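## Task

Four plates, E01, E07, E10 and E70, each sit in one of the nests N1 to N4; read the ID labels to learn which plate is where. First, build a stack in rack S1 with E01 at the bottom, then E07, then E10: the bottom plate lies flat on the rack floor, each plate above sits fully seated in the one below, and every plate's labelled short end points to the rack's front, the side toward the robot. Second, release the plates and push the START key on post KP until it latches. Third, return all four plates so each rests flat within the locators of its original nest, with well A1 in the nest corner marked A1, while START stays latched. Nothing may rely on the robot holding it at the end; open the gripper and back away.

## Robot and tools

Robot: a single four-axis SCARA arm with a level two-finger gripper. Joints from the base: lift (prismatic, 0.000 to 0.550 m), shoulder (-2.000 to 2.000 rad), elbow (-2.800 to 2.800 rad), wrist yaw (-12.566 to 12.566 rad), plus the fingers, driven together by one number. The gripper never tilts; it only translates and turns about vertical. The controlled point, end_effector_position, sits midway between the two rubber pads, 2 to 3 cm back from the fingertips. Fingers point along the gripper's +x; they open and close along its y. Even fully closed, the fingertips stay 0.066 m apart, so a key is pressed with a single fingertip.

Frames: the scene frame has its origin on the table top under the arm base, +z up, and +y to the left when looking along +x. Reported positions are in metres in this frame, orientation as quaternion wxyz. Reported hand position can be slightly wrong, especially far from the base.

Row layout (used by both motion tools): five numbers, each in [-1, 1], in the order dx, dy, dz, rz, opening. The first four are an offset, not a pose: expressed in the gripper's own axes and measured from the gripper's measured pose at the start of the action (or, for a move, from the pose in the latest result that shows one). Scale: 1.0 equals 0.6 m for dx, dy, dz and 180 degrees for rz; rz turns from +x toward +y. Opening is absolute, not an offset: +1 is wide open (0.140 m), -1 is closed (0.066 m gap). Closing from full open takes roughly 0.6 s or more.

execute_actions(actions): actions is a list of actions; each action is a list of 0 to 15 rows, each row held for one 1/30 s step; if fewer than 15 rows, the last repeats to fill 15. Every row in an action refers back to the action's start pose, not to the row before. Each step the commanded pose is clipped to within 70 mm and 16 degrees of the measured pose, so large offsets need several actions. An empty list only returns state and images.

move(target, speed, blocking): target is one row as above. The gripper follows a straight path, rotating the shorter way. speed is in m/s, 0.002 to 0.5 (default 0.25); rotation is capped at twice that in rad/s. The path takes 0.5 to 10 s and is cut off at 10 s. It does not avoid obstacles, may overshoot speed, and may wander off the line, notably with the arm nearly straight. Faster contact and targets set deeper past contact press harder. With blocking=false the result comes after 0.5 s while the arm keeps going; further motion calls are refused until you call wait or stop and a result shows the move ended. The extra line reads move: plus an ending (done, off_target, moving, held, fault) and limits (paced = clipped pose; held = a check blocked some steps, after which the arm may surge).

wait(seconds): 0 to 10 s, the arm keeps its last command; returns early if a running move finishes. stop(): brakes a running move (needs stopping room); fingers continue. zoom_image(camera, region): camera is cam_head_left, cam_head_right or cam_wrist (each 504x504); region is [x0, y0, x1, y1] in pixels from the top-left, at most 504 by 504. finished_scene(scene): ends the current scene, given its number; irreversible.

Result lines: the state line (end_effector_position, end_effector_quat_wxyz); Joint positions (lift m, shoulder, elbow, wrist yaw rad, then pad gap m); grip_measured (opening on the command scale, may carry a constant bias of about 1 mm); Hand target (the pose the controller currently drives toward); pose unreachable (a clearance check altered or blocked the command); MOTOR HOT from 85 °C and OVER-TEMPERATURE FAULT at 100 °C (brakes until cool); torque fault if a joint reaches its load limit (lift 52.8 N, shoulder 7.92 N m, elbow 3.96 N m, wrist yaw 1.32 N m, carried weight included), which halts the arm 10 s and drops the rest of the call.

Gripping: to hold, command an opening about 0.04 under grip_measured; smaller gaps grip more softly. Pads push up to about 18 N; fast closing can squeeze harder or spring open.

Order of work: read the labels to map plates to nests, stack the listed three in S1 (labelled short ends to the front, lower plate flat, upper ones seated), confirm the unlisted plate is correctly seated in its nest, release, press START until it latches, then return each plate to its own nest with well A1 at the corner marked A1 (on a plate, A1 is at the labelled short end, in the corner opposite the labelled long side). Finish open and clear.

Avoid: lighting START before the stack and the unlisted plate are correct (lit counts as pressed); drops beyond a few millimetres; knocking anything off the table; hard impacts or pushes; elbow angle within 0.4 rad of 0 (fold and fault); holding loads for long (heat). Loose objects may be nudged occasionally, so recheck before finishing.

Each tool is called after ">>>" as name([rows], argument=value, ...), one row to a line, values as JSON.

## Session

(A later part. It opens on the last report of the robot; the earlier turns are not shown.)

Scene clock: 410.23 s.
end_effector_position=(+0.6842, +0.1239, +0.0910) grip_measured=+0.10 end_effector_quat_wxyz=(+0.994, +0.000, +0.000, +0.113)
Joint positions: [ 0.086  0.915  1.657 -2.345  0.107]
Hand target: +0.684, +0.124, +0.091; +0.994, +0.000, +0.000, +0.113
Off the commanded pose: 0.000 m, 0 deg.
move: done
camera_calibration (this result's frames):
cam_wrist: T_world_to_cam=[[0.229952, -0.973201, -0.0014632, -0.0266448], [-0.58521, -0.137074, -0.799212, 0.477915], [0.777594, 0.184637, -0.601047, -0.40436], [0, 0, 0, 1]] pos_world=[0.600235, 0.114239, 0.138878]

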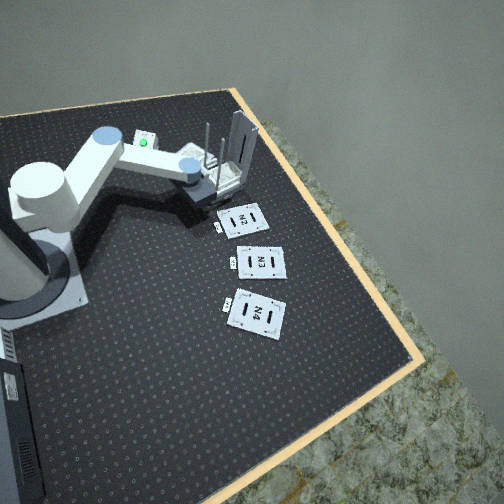

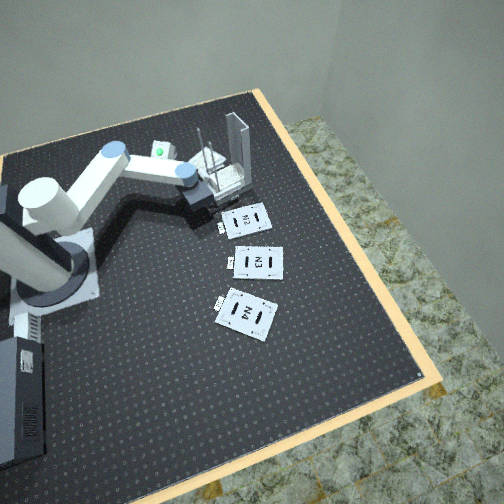

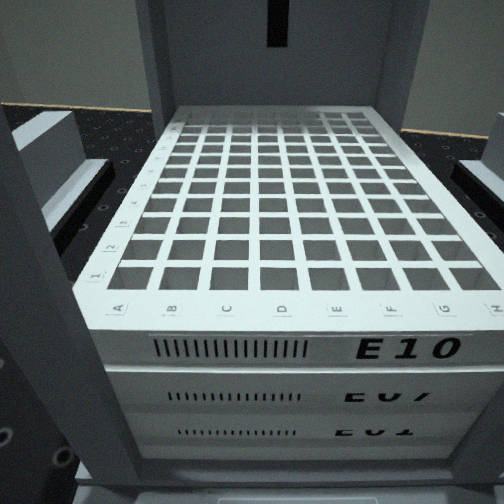

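>>> move(target=[0, 0.0004, 0, 0, -0.62], speed=0.05)

>>> move(target=[0, 0, 0.4067, 0, -0.62], speed=0.3)

Scene clock: 414.67 s.
end_effector_position=(+0.6842, +0.1240, +0.0910) grip_measured=-0.56 end_effector_quat_wxyz=(+0.994, +0.000, +0.000, +0.113)
Joint positions: [ 0.086  0.915  1.657 -2.346  0.082]
Hand target: +0.684, +0.124, +0.091; +0.994, +0.000, +0.000, +0.113
Off the commanded pose: 0.000 m, 0 deg.
move: done
camera_calibration (this result's frames):
cam_wrist: T_world_to_cam=[[0.229825, -0.973231, -0.0014632, -0.0264246], [-0.585228, -0.136998, -0.799212, 0.477917], [0.777618, 0.184535, -0.601047, -0.404363], [0, 0, 0, 1]] pos_world=[0.600203, 0.114376, 0.138878]

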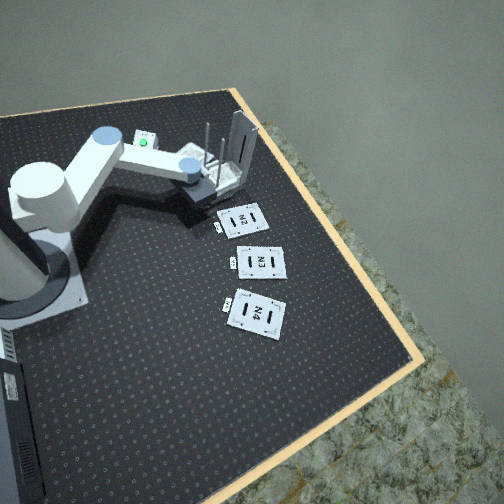

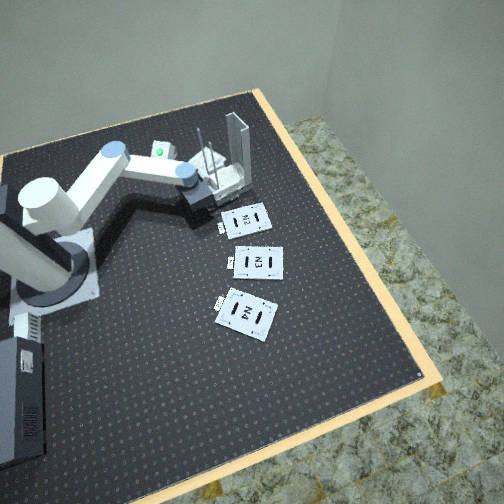

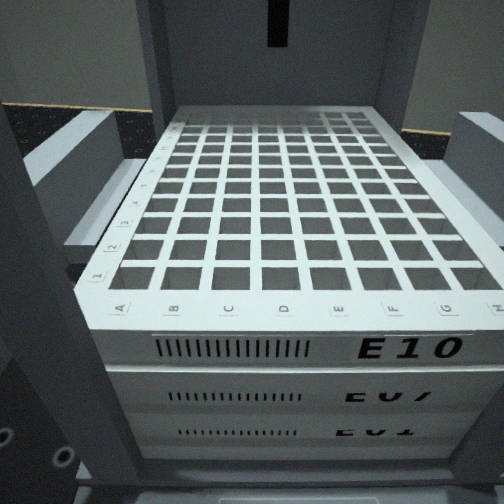

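Scene clock: 415.97 s.
end_effector_position=(+0.6842, +0.1240, +0.3350) grip_measured=-0.56 end_effector_quat_wxyz=(+0.994, +0.000, +0.000, +0.113)
Joint positions: [ 0.33   0.915  1.657 -2.346  0.082]
Hand target: +0.684, +0.124, +0.335; +0.994, +0.000, +0.000, +0.113
Off the commanded pose: 0.000 m, 0 deg.
move: done
camera_calibration (this result's frames):
cam_wrist: T_world_to_cam=[[0.229874, -0.973219, -0.0014632, -0.0260872], [-0.585221, -0.137027, -0.799212, 0.672982], [0.777608, 0.184574, -0.601047, -0.257673], [0, 0, 0, 1]] pos_world=[0.600208, 0.114388, 0.382944]

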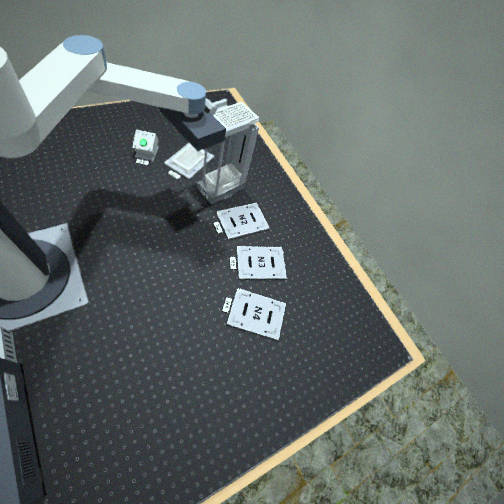

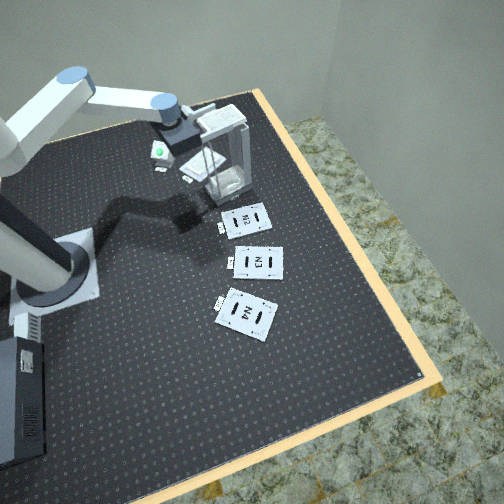

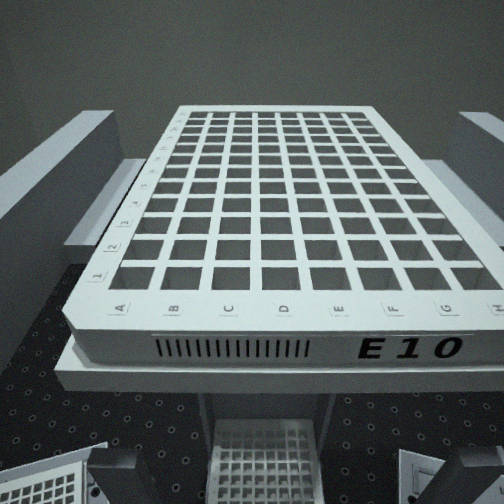

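>>> move(target=[-0.05397, -0.26755, 0, -0.09145, -0.62], speed=0.3)

>>> move(target=[0, 0, -0.4833, 0, -0.62], speed=0.3)

Scene clock: 420.93 s.
end_effector_position=(+0.6887, -0.0398, +0.3350) grip_measured=-0.56 end_effector_quat_wxyz=(+1.000, +0.000, +0.000, -0.031)
Joint positions: [ 0.33   0.61   1.607 -2.278  0.082]
Hand target: +0.689, -0.040, +0.335; +1.000, +0.000, +0.000, -0.030
Off the commanded pose: 0.000 m, 0 deg.
move: done
camera_calibration (this result's frames):
cam_wrist: T_world_to_cam=[[-0.055689, -0.998447, -0.0014632, 0.00910757], [-0.60005, 0.0346394, -0.799212, 0.670224], [0.798022, -0.0436293, -0.601047, -0.254094], [0, 0, 0, 1]] pos_world=[0.605448, -0.0252087, 0.382942]

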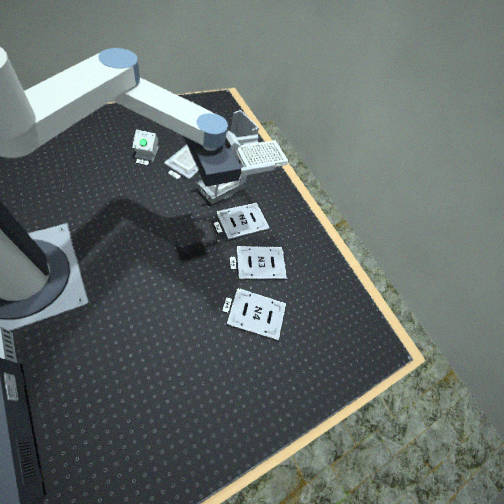

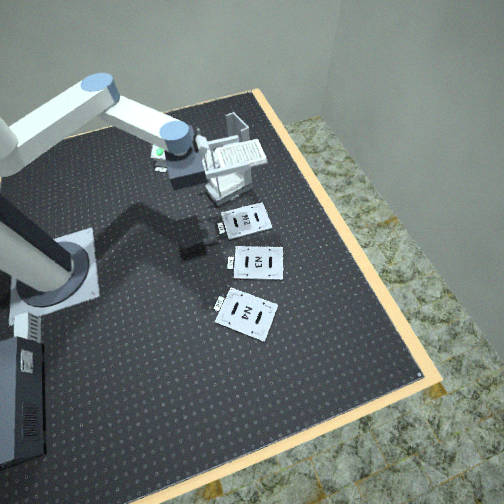

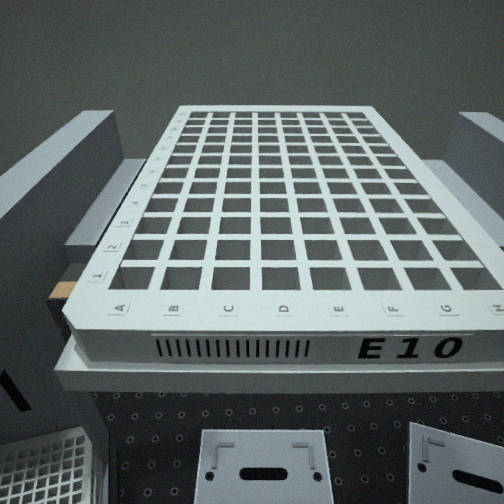

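Scene clock: 422.37 s.
end_effector_position=(+0.6887, -0.0398, +0.0450) grip_measured=-0.56 end_effector_quat_wxyz=(+1.000, +0.000, +0.000, -0.031)
Joint positions: [ 0.04   0.61   1.607 -2.278  0.082]
Hand target: +0.689, -0.040, +0.045; +1.000, +0.000, +0.000, -0.031
Off the commanded pose: 0.000 m, 0 deg.
move: done
camera_calibration (this result's frames):
cam_wrist: T_world_to_cam=[[-0.0557353, -0.998445, -0.0014632, 0.00870453], [-0.600048, 0.0346672, -0.799212, 0.438405], [0.79802, -0.0436663, -0.601047, -0.428421], [0, 0, 0, 1]] pos_world=[0.605438, -0.0252149, 0.0928899]

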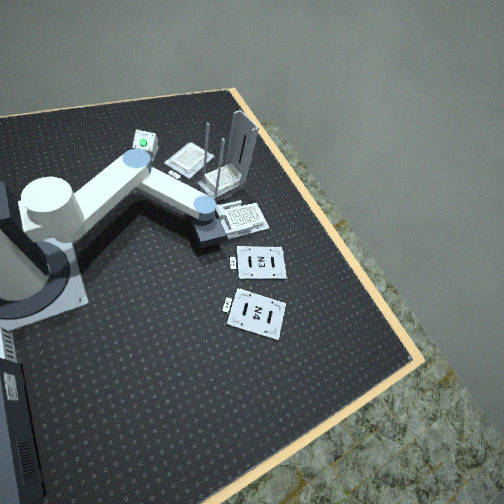

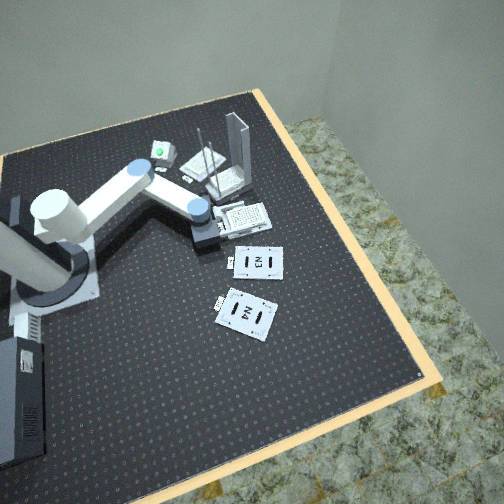

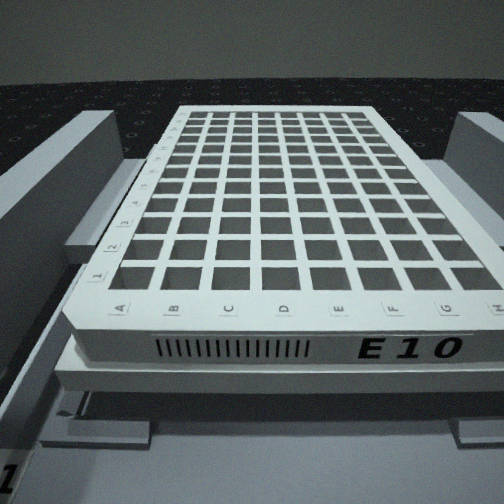

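>>> move(target=[0, 0.0002, -0.0177, 0, -0.62], speed=0.015)

Scene clock: 424.33 s.
end_effector_position=(+0.6887, -0.0397, +0.0350) grip_measured=-0.56 end_effector_quat_wxyz=(+1.000, +0.000, +0.000, -0.031)
Joint positions: [ 0.03   0.61   1.607 -2.278  0.082]
Hand target: +0.689, -0.040, +0.034; +1.000, +0.000, +0.000, -0.031
Off the commanded pose: 0.001 m, 0 deg.
move: done
camera_calibration (this result's frames):
cam_wrist: T_world_to_cam=[[-0.0556346, -0.99845, -0.0014632, 0.00869737], [-0.600052, 0.0346067, -0.799212, 0.430391], [0.798024, -0.0435858, -0.601047, -0.434425], [0, 0, 0, 1]] pos_world=[0.605423, -0.0251453, 0.0828764]

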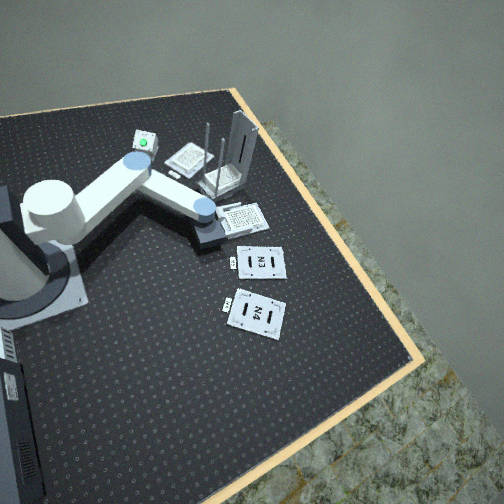

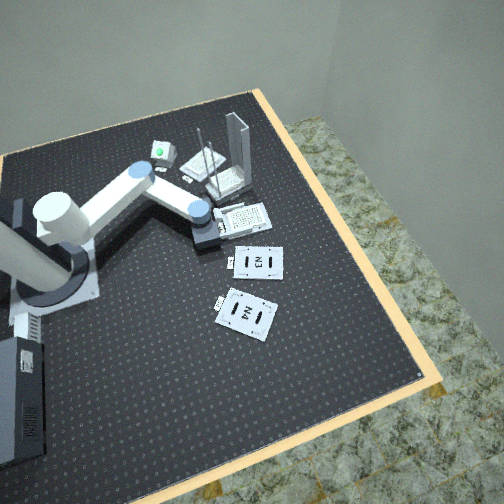

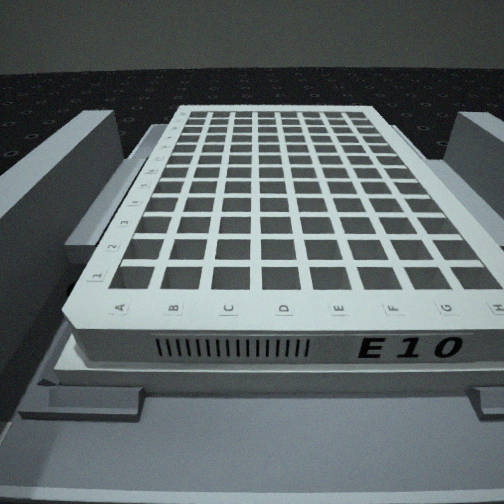

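>>> move(target=[0, 0, 0.001, 0, 0.1], speed=0.02)

>>> move(target=[-0.1833, 0, 0.0708, 0, 0.1], speed=0.25)

>>> move(target=[-0.0038, 0.2233, 0, 0.09153, 0.1], speed=0.3)

Scene clock: 428.90 s.
end_effector_position=(+0.6887, -0.0397, +0.0355) grip_measured=+0.10 end_effector_quat_wxyz=(+1.000, +0.000, +0.000, -0.031)
Joint positions: [ 0.031  0.61   1.607 -2.278  0.107]
Hand target: +0.689, -0.040, +0.036; +1.000, +0.000, +0.000, -0.031
Off the commanded pose: 0.000 m, 0 deg.
move: done
camera_calibration (this result's frames):
cam_wrist: T_world_to_cam=[[-0.0556352, -0.99845, -0.0014632, 0.00869982], [-0.600052, 0.034607, -0.799212, 0.430827], [0.798024, -0.0435863, -0.601047, -0.434099], [0, 0, 0, 1]] pos_world=[0.605424, -0.0251441, 0.0834206]

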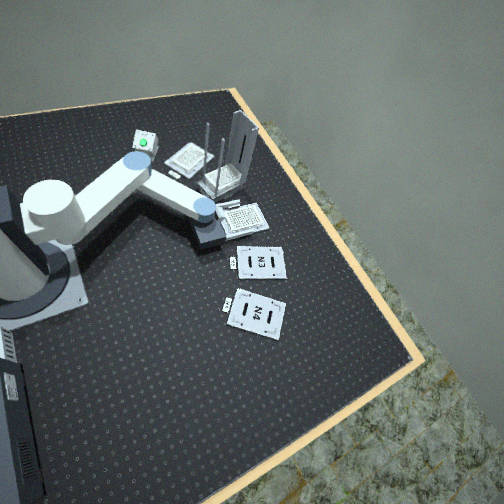

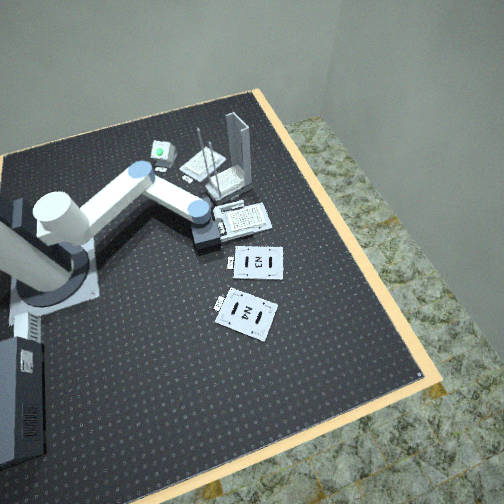

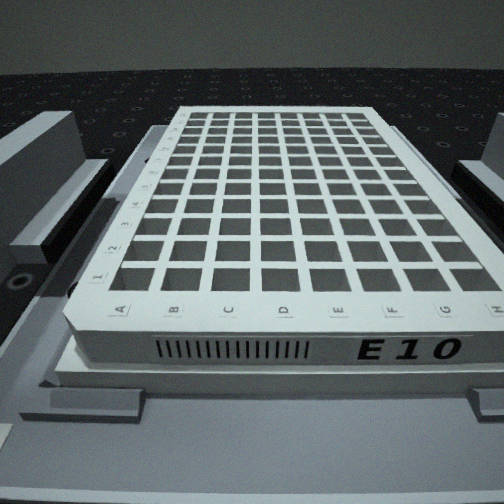

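Scene clock: 429.77 s.
end_effector_position=(+0.5788, -0.0331, +0.0781) grip_measured=+0.10 end_effector_quat_wxyz=(+1.000, +0.000, +0.000, -0.031)
Joint positions: [ 0.073  0.818  1.06  -1.939  0.107]
Hand target: +0.579, -0.033, +0.078; +1.000, +0.000, +0.000, -0.031
Off the commanded pose: 0.000 m, 0 deg.
move: done
camera_calibration (this result's frames):
cam_wrist: T_world_to_cam=[[-0.0559705, -0.998431, -0.0014632, 0.00948508], [-0.60004, 0.0348085, -0.799212, 0.398675], [0.79801, -0.0438543, -0.601047, -0.320575], [0, 0, 0, 1]] pos_world=[0.495574, -0.0184657, 0.12596]

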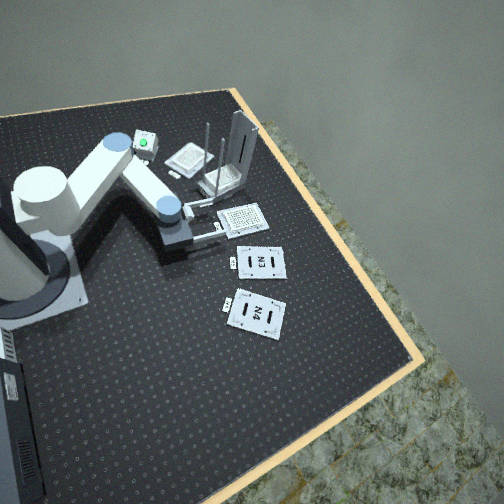

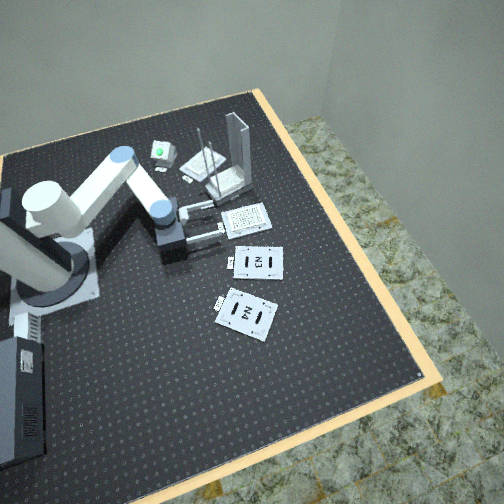

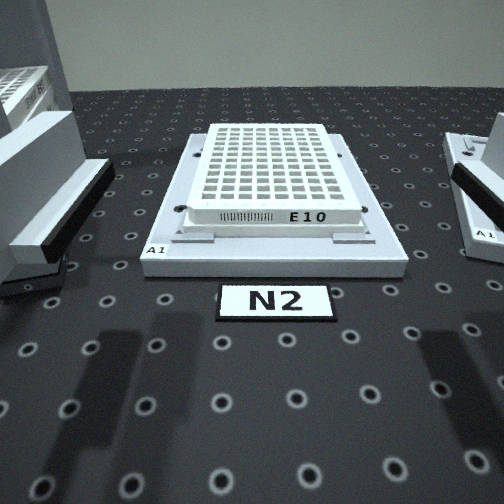

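Scene clock: 430.63 s.
end_effector_position=(+0.5847, +0.1009, +0.0781) grip_measured=+0.10 end_effector_quat_wxyz=(+0.994, +0.000, +0.000, +0.113)
Joint positions: [ 0.073  1.131  1.137 -2.041  0.107]
Hand target: +0.585, +0.101, +0.078; +0.994, +0.000, +0.000, +0.113
Off the commanded pose: 0.000 m, 0 deg.
move: done
camera_calibration (this result's frames):
cam_wrist: T_world_to_cam=[[0.23015, -0.973154, -0.0014632, -0.0262558], [-0.585182, -0.137193, -0.799212, 0.406219], [0.777556, 0.184795, -0.601047, -0.330517], [0, 0, 0, 1]] pos_world=[0.50075, 0.0912575, 0.12596]

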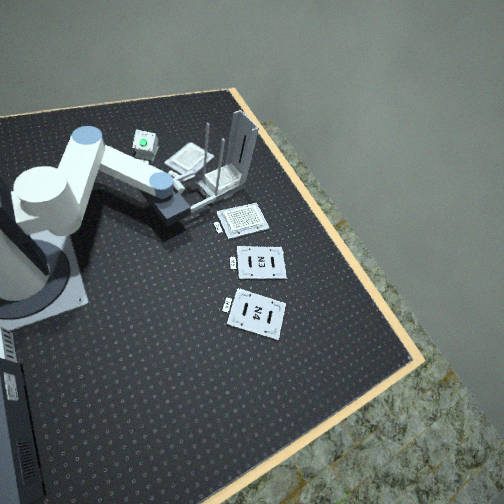

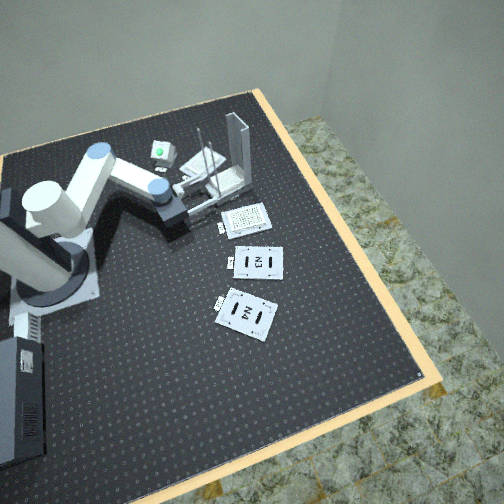

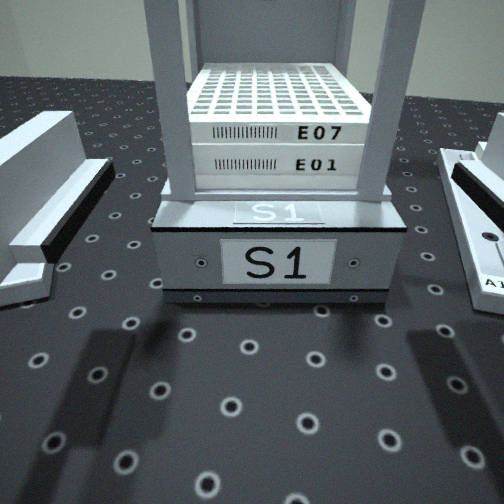

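E10 is back in N2. Now E07.

>>> move(target=[0.1702, 0.0002, 0, 0, 0.1], speed=0.15)

>>> move(target=[0, 0, 0, 0, -0.62], speed=0.05)

>>> move(target=[0, 0, 0.4282, 0, -0.62], speed=0.3)

Scene clock: 433.60 s.
end_effector_position=(+0.6842, +0.1240, +0.0781) grip_measured=+0.10 end_effector_quat_wxyz=(+0.994, +0.000, +0.000, +0.113)
Joint positions: [ 0.073  0.915  1.657 -2.345  0.107]
Hand target: +0.684, +0.124, +0.078; +0.994, +0.000, +0.000, +0.113
Off the commanded pose: 0.000 m, 0 deg.
move: done
camera_calibration (this result's frames):
cam_wrist: T_world_to_cam=[[0.23043, -0.973088, -0.0014632, -0.0268314], [-0.585142, -0.137362, -0.799212, 0.467623], [0.777503, 0.185019, -0.601047, -0.412164], [0, 0, 0, 1]] pos_world=[0.600268, 0.114382, 0.125961]

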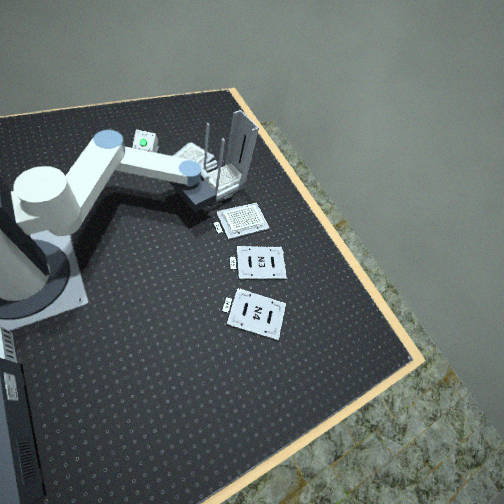

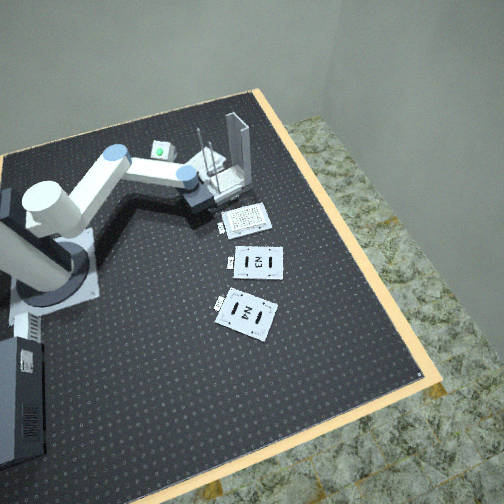

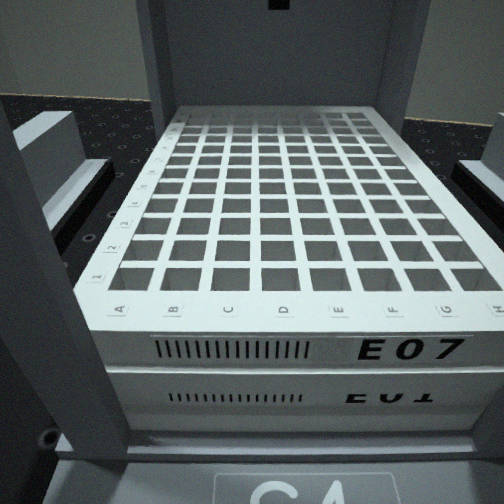

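Scene clock: 434.10 s.
end_effector_position=(+0.6842, +0.1240, +0.0781) grip_measured=-0.56 end_effector_quat_wxyz=(+0.994, +0.000, +0.000, +0.113)
Joint positions: [ 0.073  0.915  1.657 -2.345  0.082]
Hand target: +0.684, +0.124, +0.078; +0.994, +0.000, +0.000, +0.113
Off the commanded pose: 0.000 m, 0 deg.
move: done
camera_calibration (this result's frames):
cam_wrist: T_world_to_cam=[[0.230432, -0.973087, -0.0014632, -0.0268337], [-0.585142, -0.137363, -0.799212, 0.467623], [0.777502, 0.18502, -0.601047, -0.412164], [0, 0, 0, 1]] pos_world=[0.600268, 0.114381, 0.125961]

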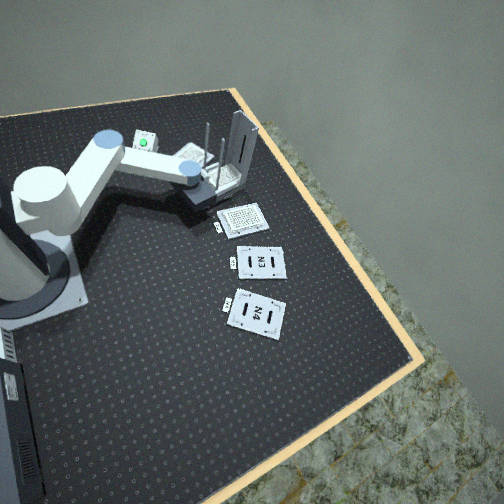

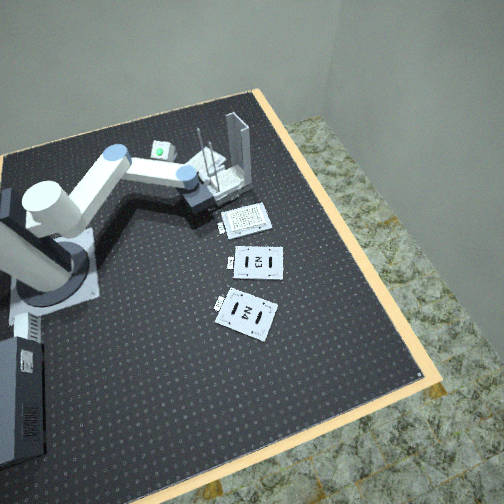

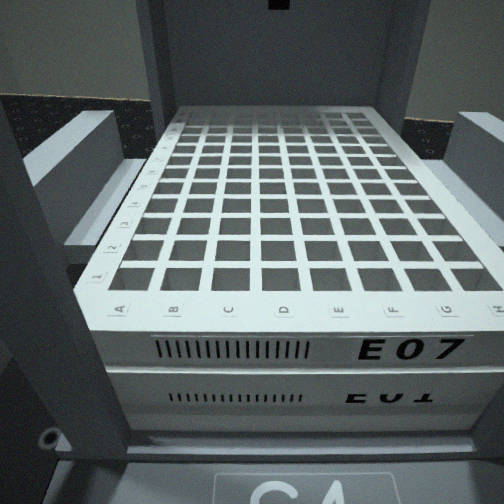

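Scene clock: 435.43 s.
end_effector_position=(+0.6843, +0.1241, +0.3350) grip_measured=-0.56 end_effector_quat_wxyz=(+0.994, +0.000, +0.000, +0.113)
Joint positions: [ 0.33   0.915  1.657 -2.345  0.082]
Hand target: +0.684, +0.124, +0.335; +0.994, +0.000, +0.000, +0.113
Off the commanded pose: 0.000 m, 0 deg.
move: done
camera_calibration (this result's frames):
cam_wrist: T_world_to_cam=[[0.230484, -0.973075, -0.0014632, -0.026478], [-0.585135, -0.137394, -0.799212, 0.672998], [0.777492, 0.185062, -0.601047, -0.257721], [0, 0, 0, 1]] pos_world=[0.600273, 0.114395, 0.382927]

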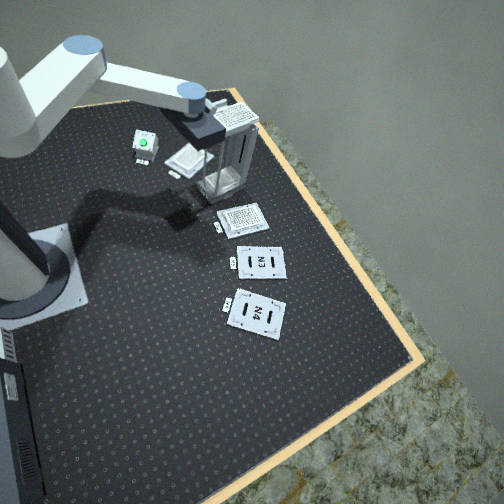

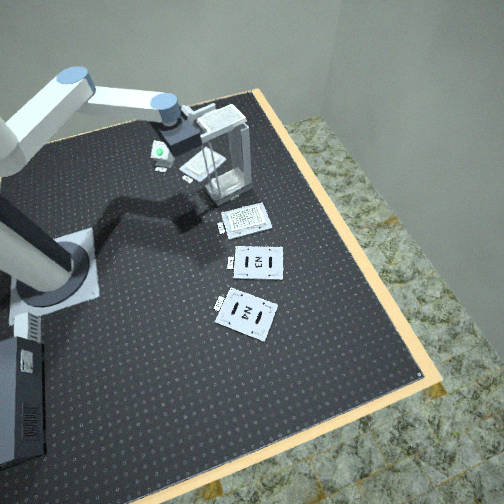

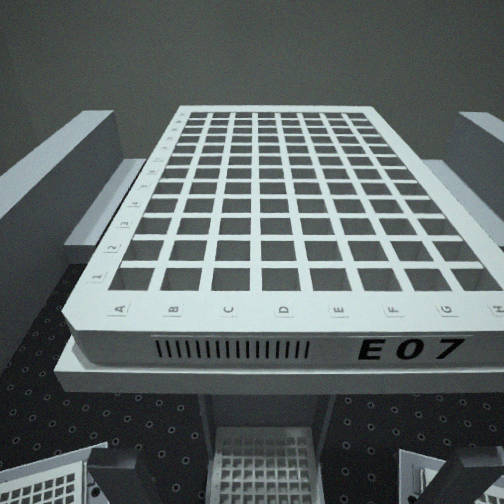

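>>> move(target=[-0.35647, -0.75373, 0, -0.30329, -0.62], speed=0.4)

>>> move(target=[0, 0, -0.4833, 0, -0.62], speed=0.3)

Scene clock: 440.93 s.
end_effector_position=(+0.5779, -0.3647, +0.3350) grip_measured=-0.56 end_effector_quat_wxyz=(+0.935, +0.000, +0.000, -0.355)
Joint positions: [ 0.33  -0.117  1.771 -2.38   0.082]
Hand target: +0.578, -0.365, +0.335; +0.935, +0.000, +0.000, -0.355
Off the commanded pose: 0.000 m, 0 deg.
move: done
camera_calibration (this result's frames):
cam_wrist: T_world_to_cam=[[-0.659515, -0.75169, -0.0014632, 0.117488], [-0.451031, 0.397279, -0.799212, 0.661109], [0.601341, -0.526433, -0.601047, -0.242266], [0, 0, 0, 1]] pos_world=[0.521351, -0.301867, 0.382925]

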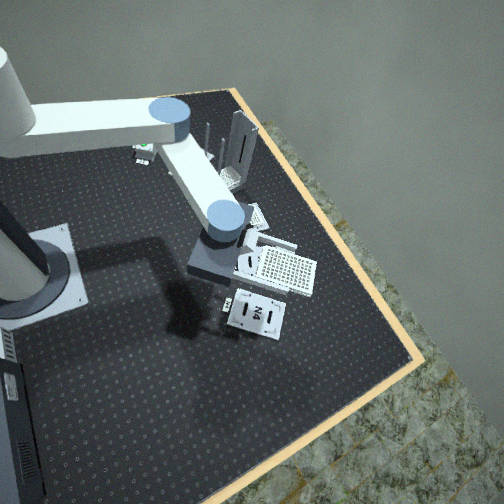

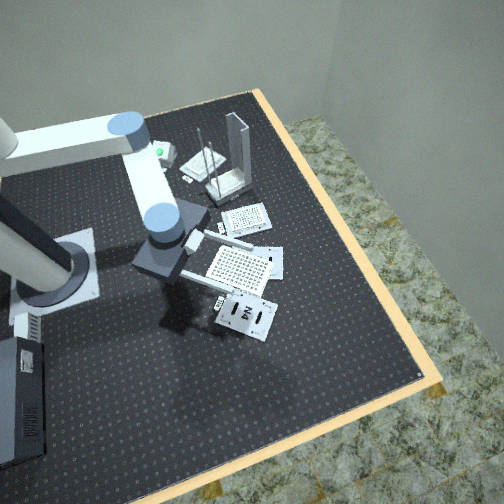

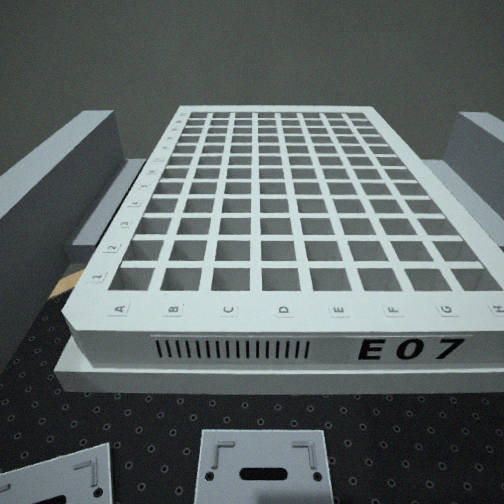

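Scene clock: 442.37 s.
end_effector_position=(+0.5779, -0.3647, +0.0450) grip_measured=-0.56 end_effector_quat_wxyz=(+0.935, +0.000, +0.000, -0.355)
Joint positions: [ 0.04  -0.117  1.771 -2.38   0.082]
Hand target: +0.578, -0.365, +0.045; +0.935, +0.000, +0.000, -0.355
Off the commanded pose: 0.000 m, 0 deg.
move: done
camera_calibration (this result's frames):
cam_wrist: T_world_to_cam=[[-0.659555, -0.751655, -0.0014632, 0.117087], [-0.45101, 0.397303, -0.799212, 0.429287], [0.601313, -0.526464, -0.601047, -0.416588], [0, 0, 0, 1]] pos_world=[0.521338, -0.301867, 0.0928735]

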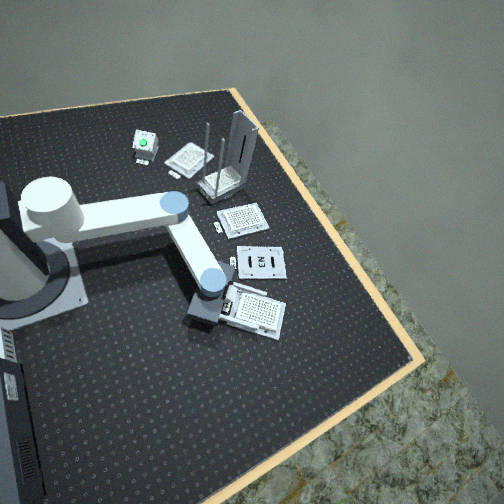

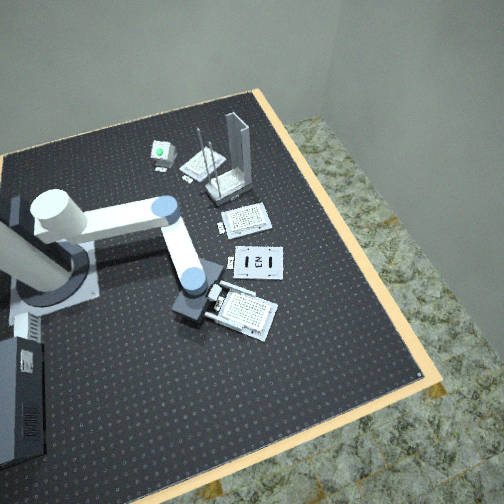

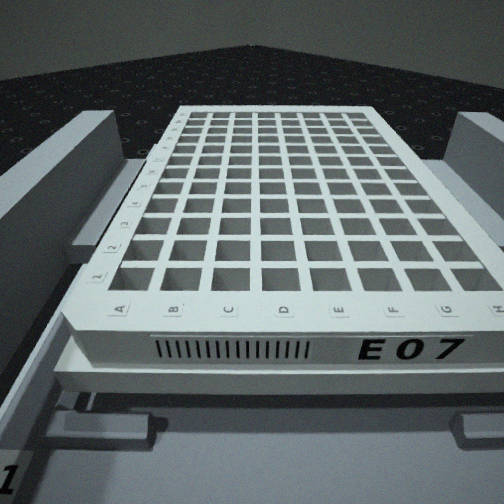

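>>> move(target=[0.0003, 0, -0.0175, 0, -0.62], speed=0.015)

Scene clock: 444.63 s.
end_effector_position=(+0.5780, -0.3647, +0.0350) grip_measured=-0.56 end_effector_quat_wxyz=(+0.935, +0.000, +0.000, -0.355)
Joint positions: [ 0.03  -0.117  1.772 -2.38   0.082]
Hand target: +0.578, -0.365, +0.034; +0.935, +0.000, +0.000, -0.355
Off the commanded pose: 0.001 m, 0 deg.
move: done
camera_calibration (this result's frames):
cam_wrist: T_world_to_cam=[[-0.65934, -0.751844, -0.0014632, 0.116945], [-0.451123, 0.397174, -0.799212, 0.421441], [0.601464, -0.526292, -0.601047, -0.422692], [0, 0, 0, 1]] pos_world=[0.521462, -0.301921, 0.0829341]

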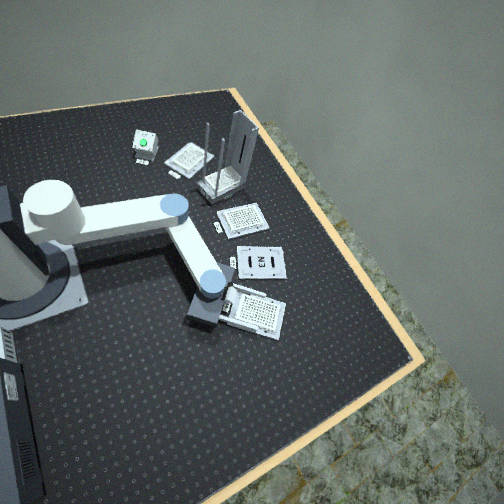

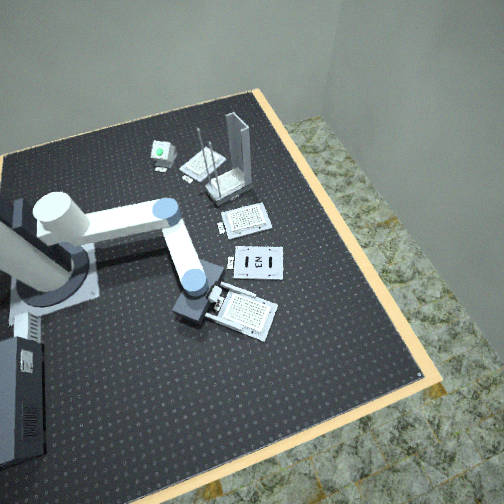

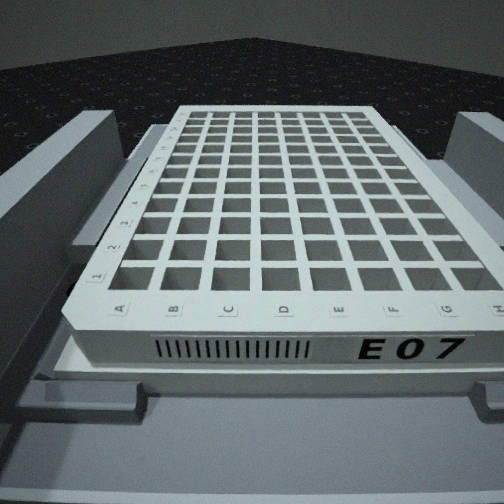

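>>> move(target=[0, 0, 0.001, 0, 0.1], speed=0.02)

>>> move(target=[0, 0, 0.0493, 0, 0.1], speed=0.15)

>>> move(target=[-0.50628, 0.58820, 0, 0.30287, 0.1], speed=0.4)

Scene clock: 450.30 s.
end_effector_position=(+0.5780, -0.3647, +0.0356) grip_measured=+0.10 end_effector_quat_wxyz=(+0.935, +0.000, +0.000, -0.355)
Joint positions: [ 0.031 -0.117  1.772 -2.38   0.107]
Hand target: +0.578, -0.365, +0.036; +0.935, +0.000, +0.000, -0.355
Off the commanded pose: 0.000 m, 0 deg.
move: done
camera_calibration (this result's frames):
cam_wrist: T_world_to_cam=[[-0.659332, -0.751851, -0.0014632, 0.116947], [-0.451128, 0.39717, -0.799212, 0.421875], [0.601469, -0.526286, -0.601047, -0.422364], [0, 0, 0, 1]] pos_world=[0.521466, -0.301914, 0.0834783]

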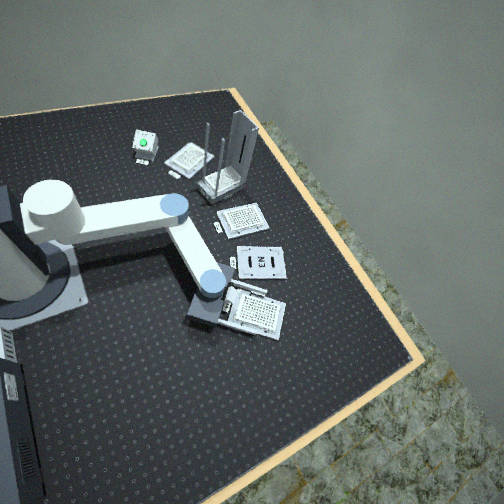

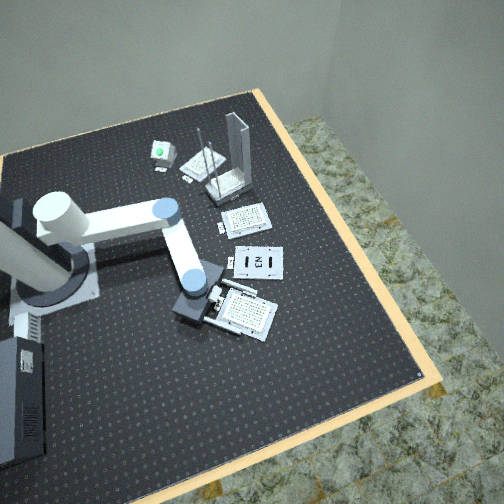

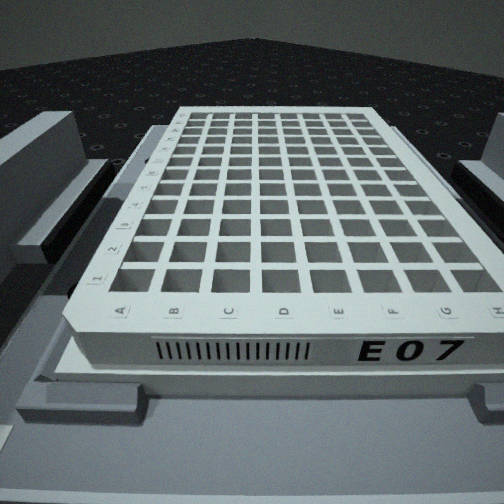

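Scene clock: 451.00 s.
end_effector_position=(+0.5780, -0.3647, +0.0652) grip_measured=+0.10 end_effector_quat_wxyz=(+0.935, +0.000, +0.000, -0.355)
Joint positions: [ 0.06  -0.117  1.772 -2.38   0.107]
Hand target: +0.578, -0.365, +0.065; +0.935, +0.000, +0.000, -0.355
Off the commanded pose: 0.000 m, 0 deg.
move: done
camera_calibration (this result's frames):
cam_wrist: T_world_to_cam=[[-0.65931, -0.75187, -0.0014632, 0.11698], [-0.451139, 0.397156, -0.799212, 0.445568], [0.601485, -0.526269, -0.601047, -0.404556], [0, 0, 0, 1]] pos_world=[0.521473, -0.301911, 0.113117]

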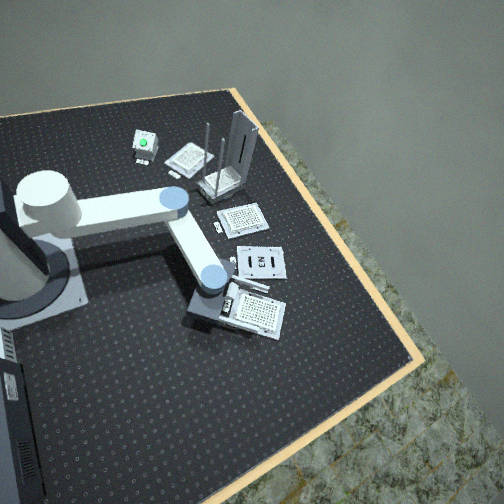

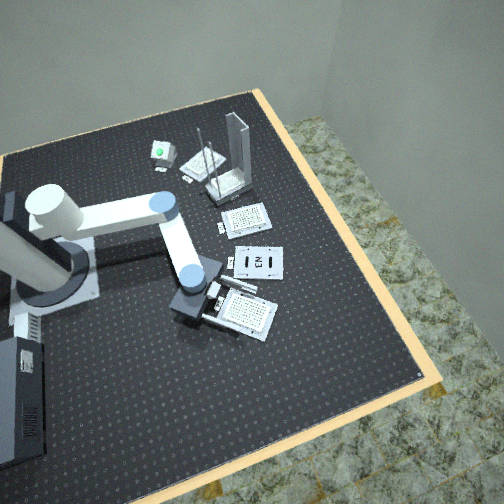

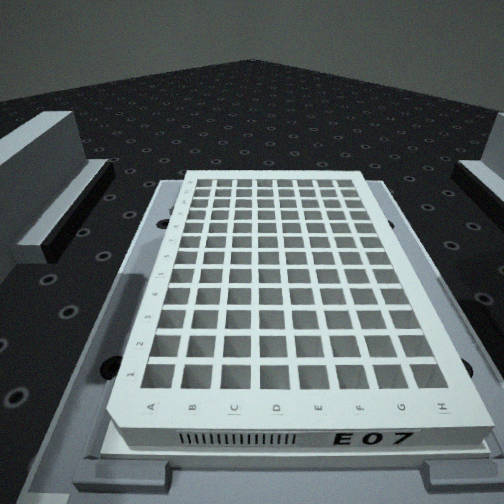

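Scene clock: 452.73 s.
end_effector_position=(+0.5846, +0.1009, +0.0652) grip_measured=+0.10 end_effector_quat_wxyz=(+0.994, +0.000, +0.000, +0.113)
Joint positions: [ 0.06   1.132  1.136 -2.041  0.107]
Hand target: +0.585, +0.101, +0.065; +0.994, +0.000, +0.000, +0.113
Off the commanded pose: 0.000 m, 0 deg.
move: done
camera_calibration (this result's frames):
cam_wrist: T_world_to_cam=[[0.230138, -0.973157, -0.0014632, -0.02623], [-0.585183, -0.137186, -0.799212, 0.395866], [0.777558, 0.184786, -0.601047, -0.338131], [0, 0, 0, 1]] pos_world=[0.500607, 0.0912633, 0.11311]

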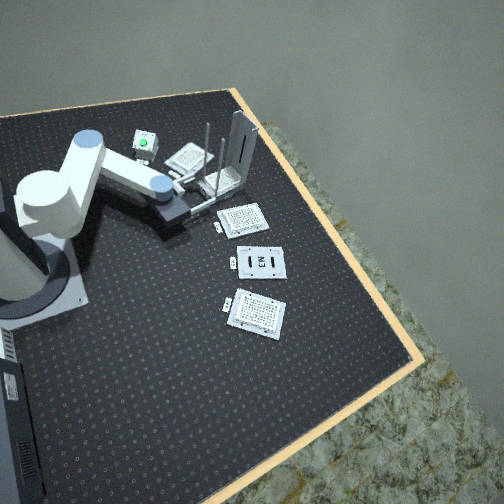

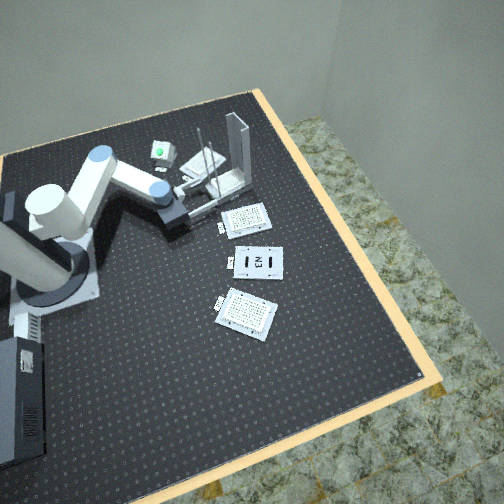

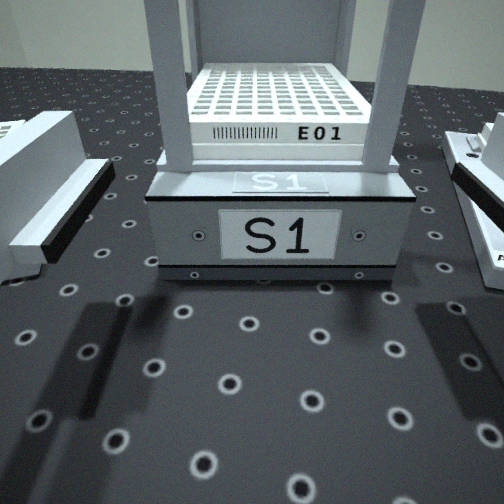

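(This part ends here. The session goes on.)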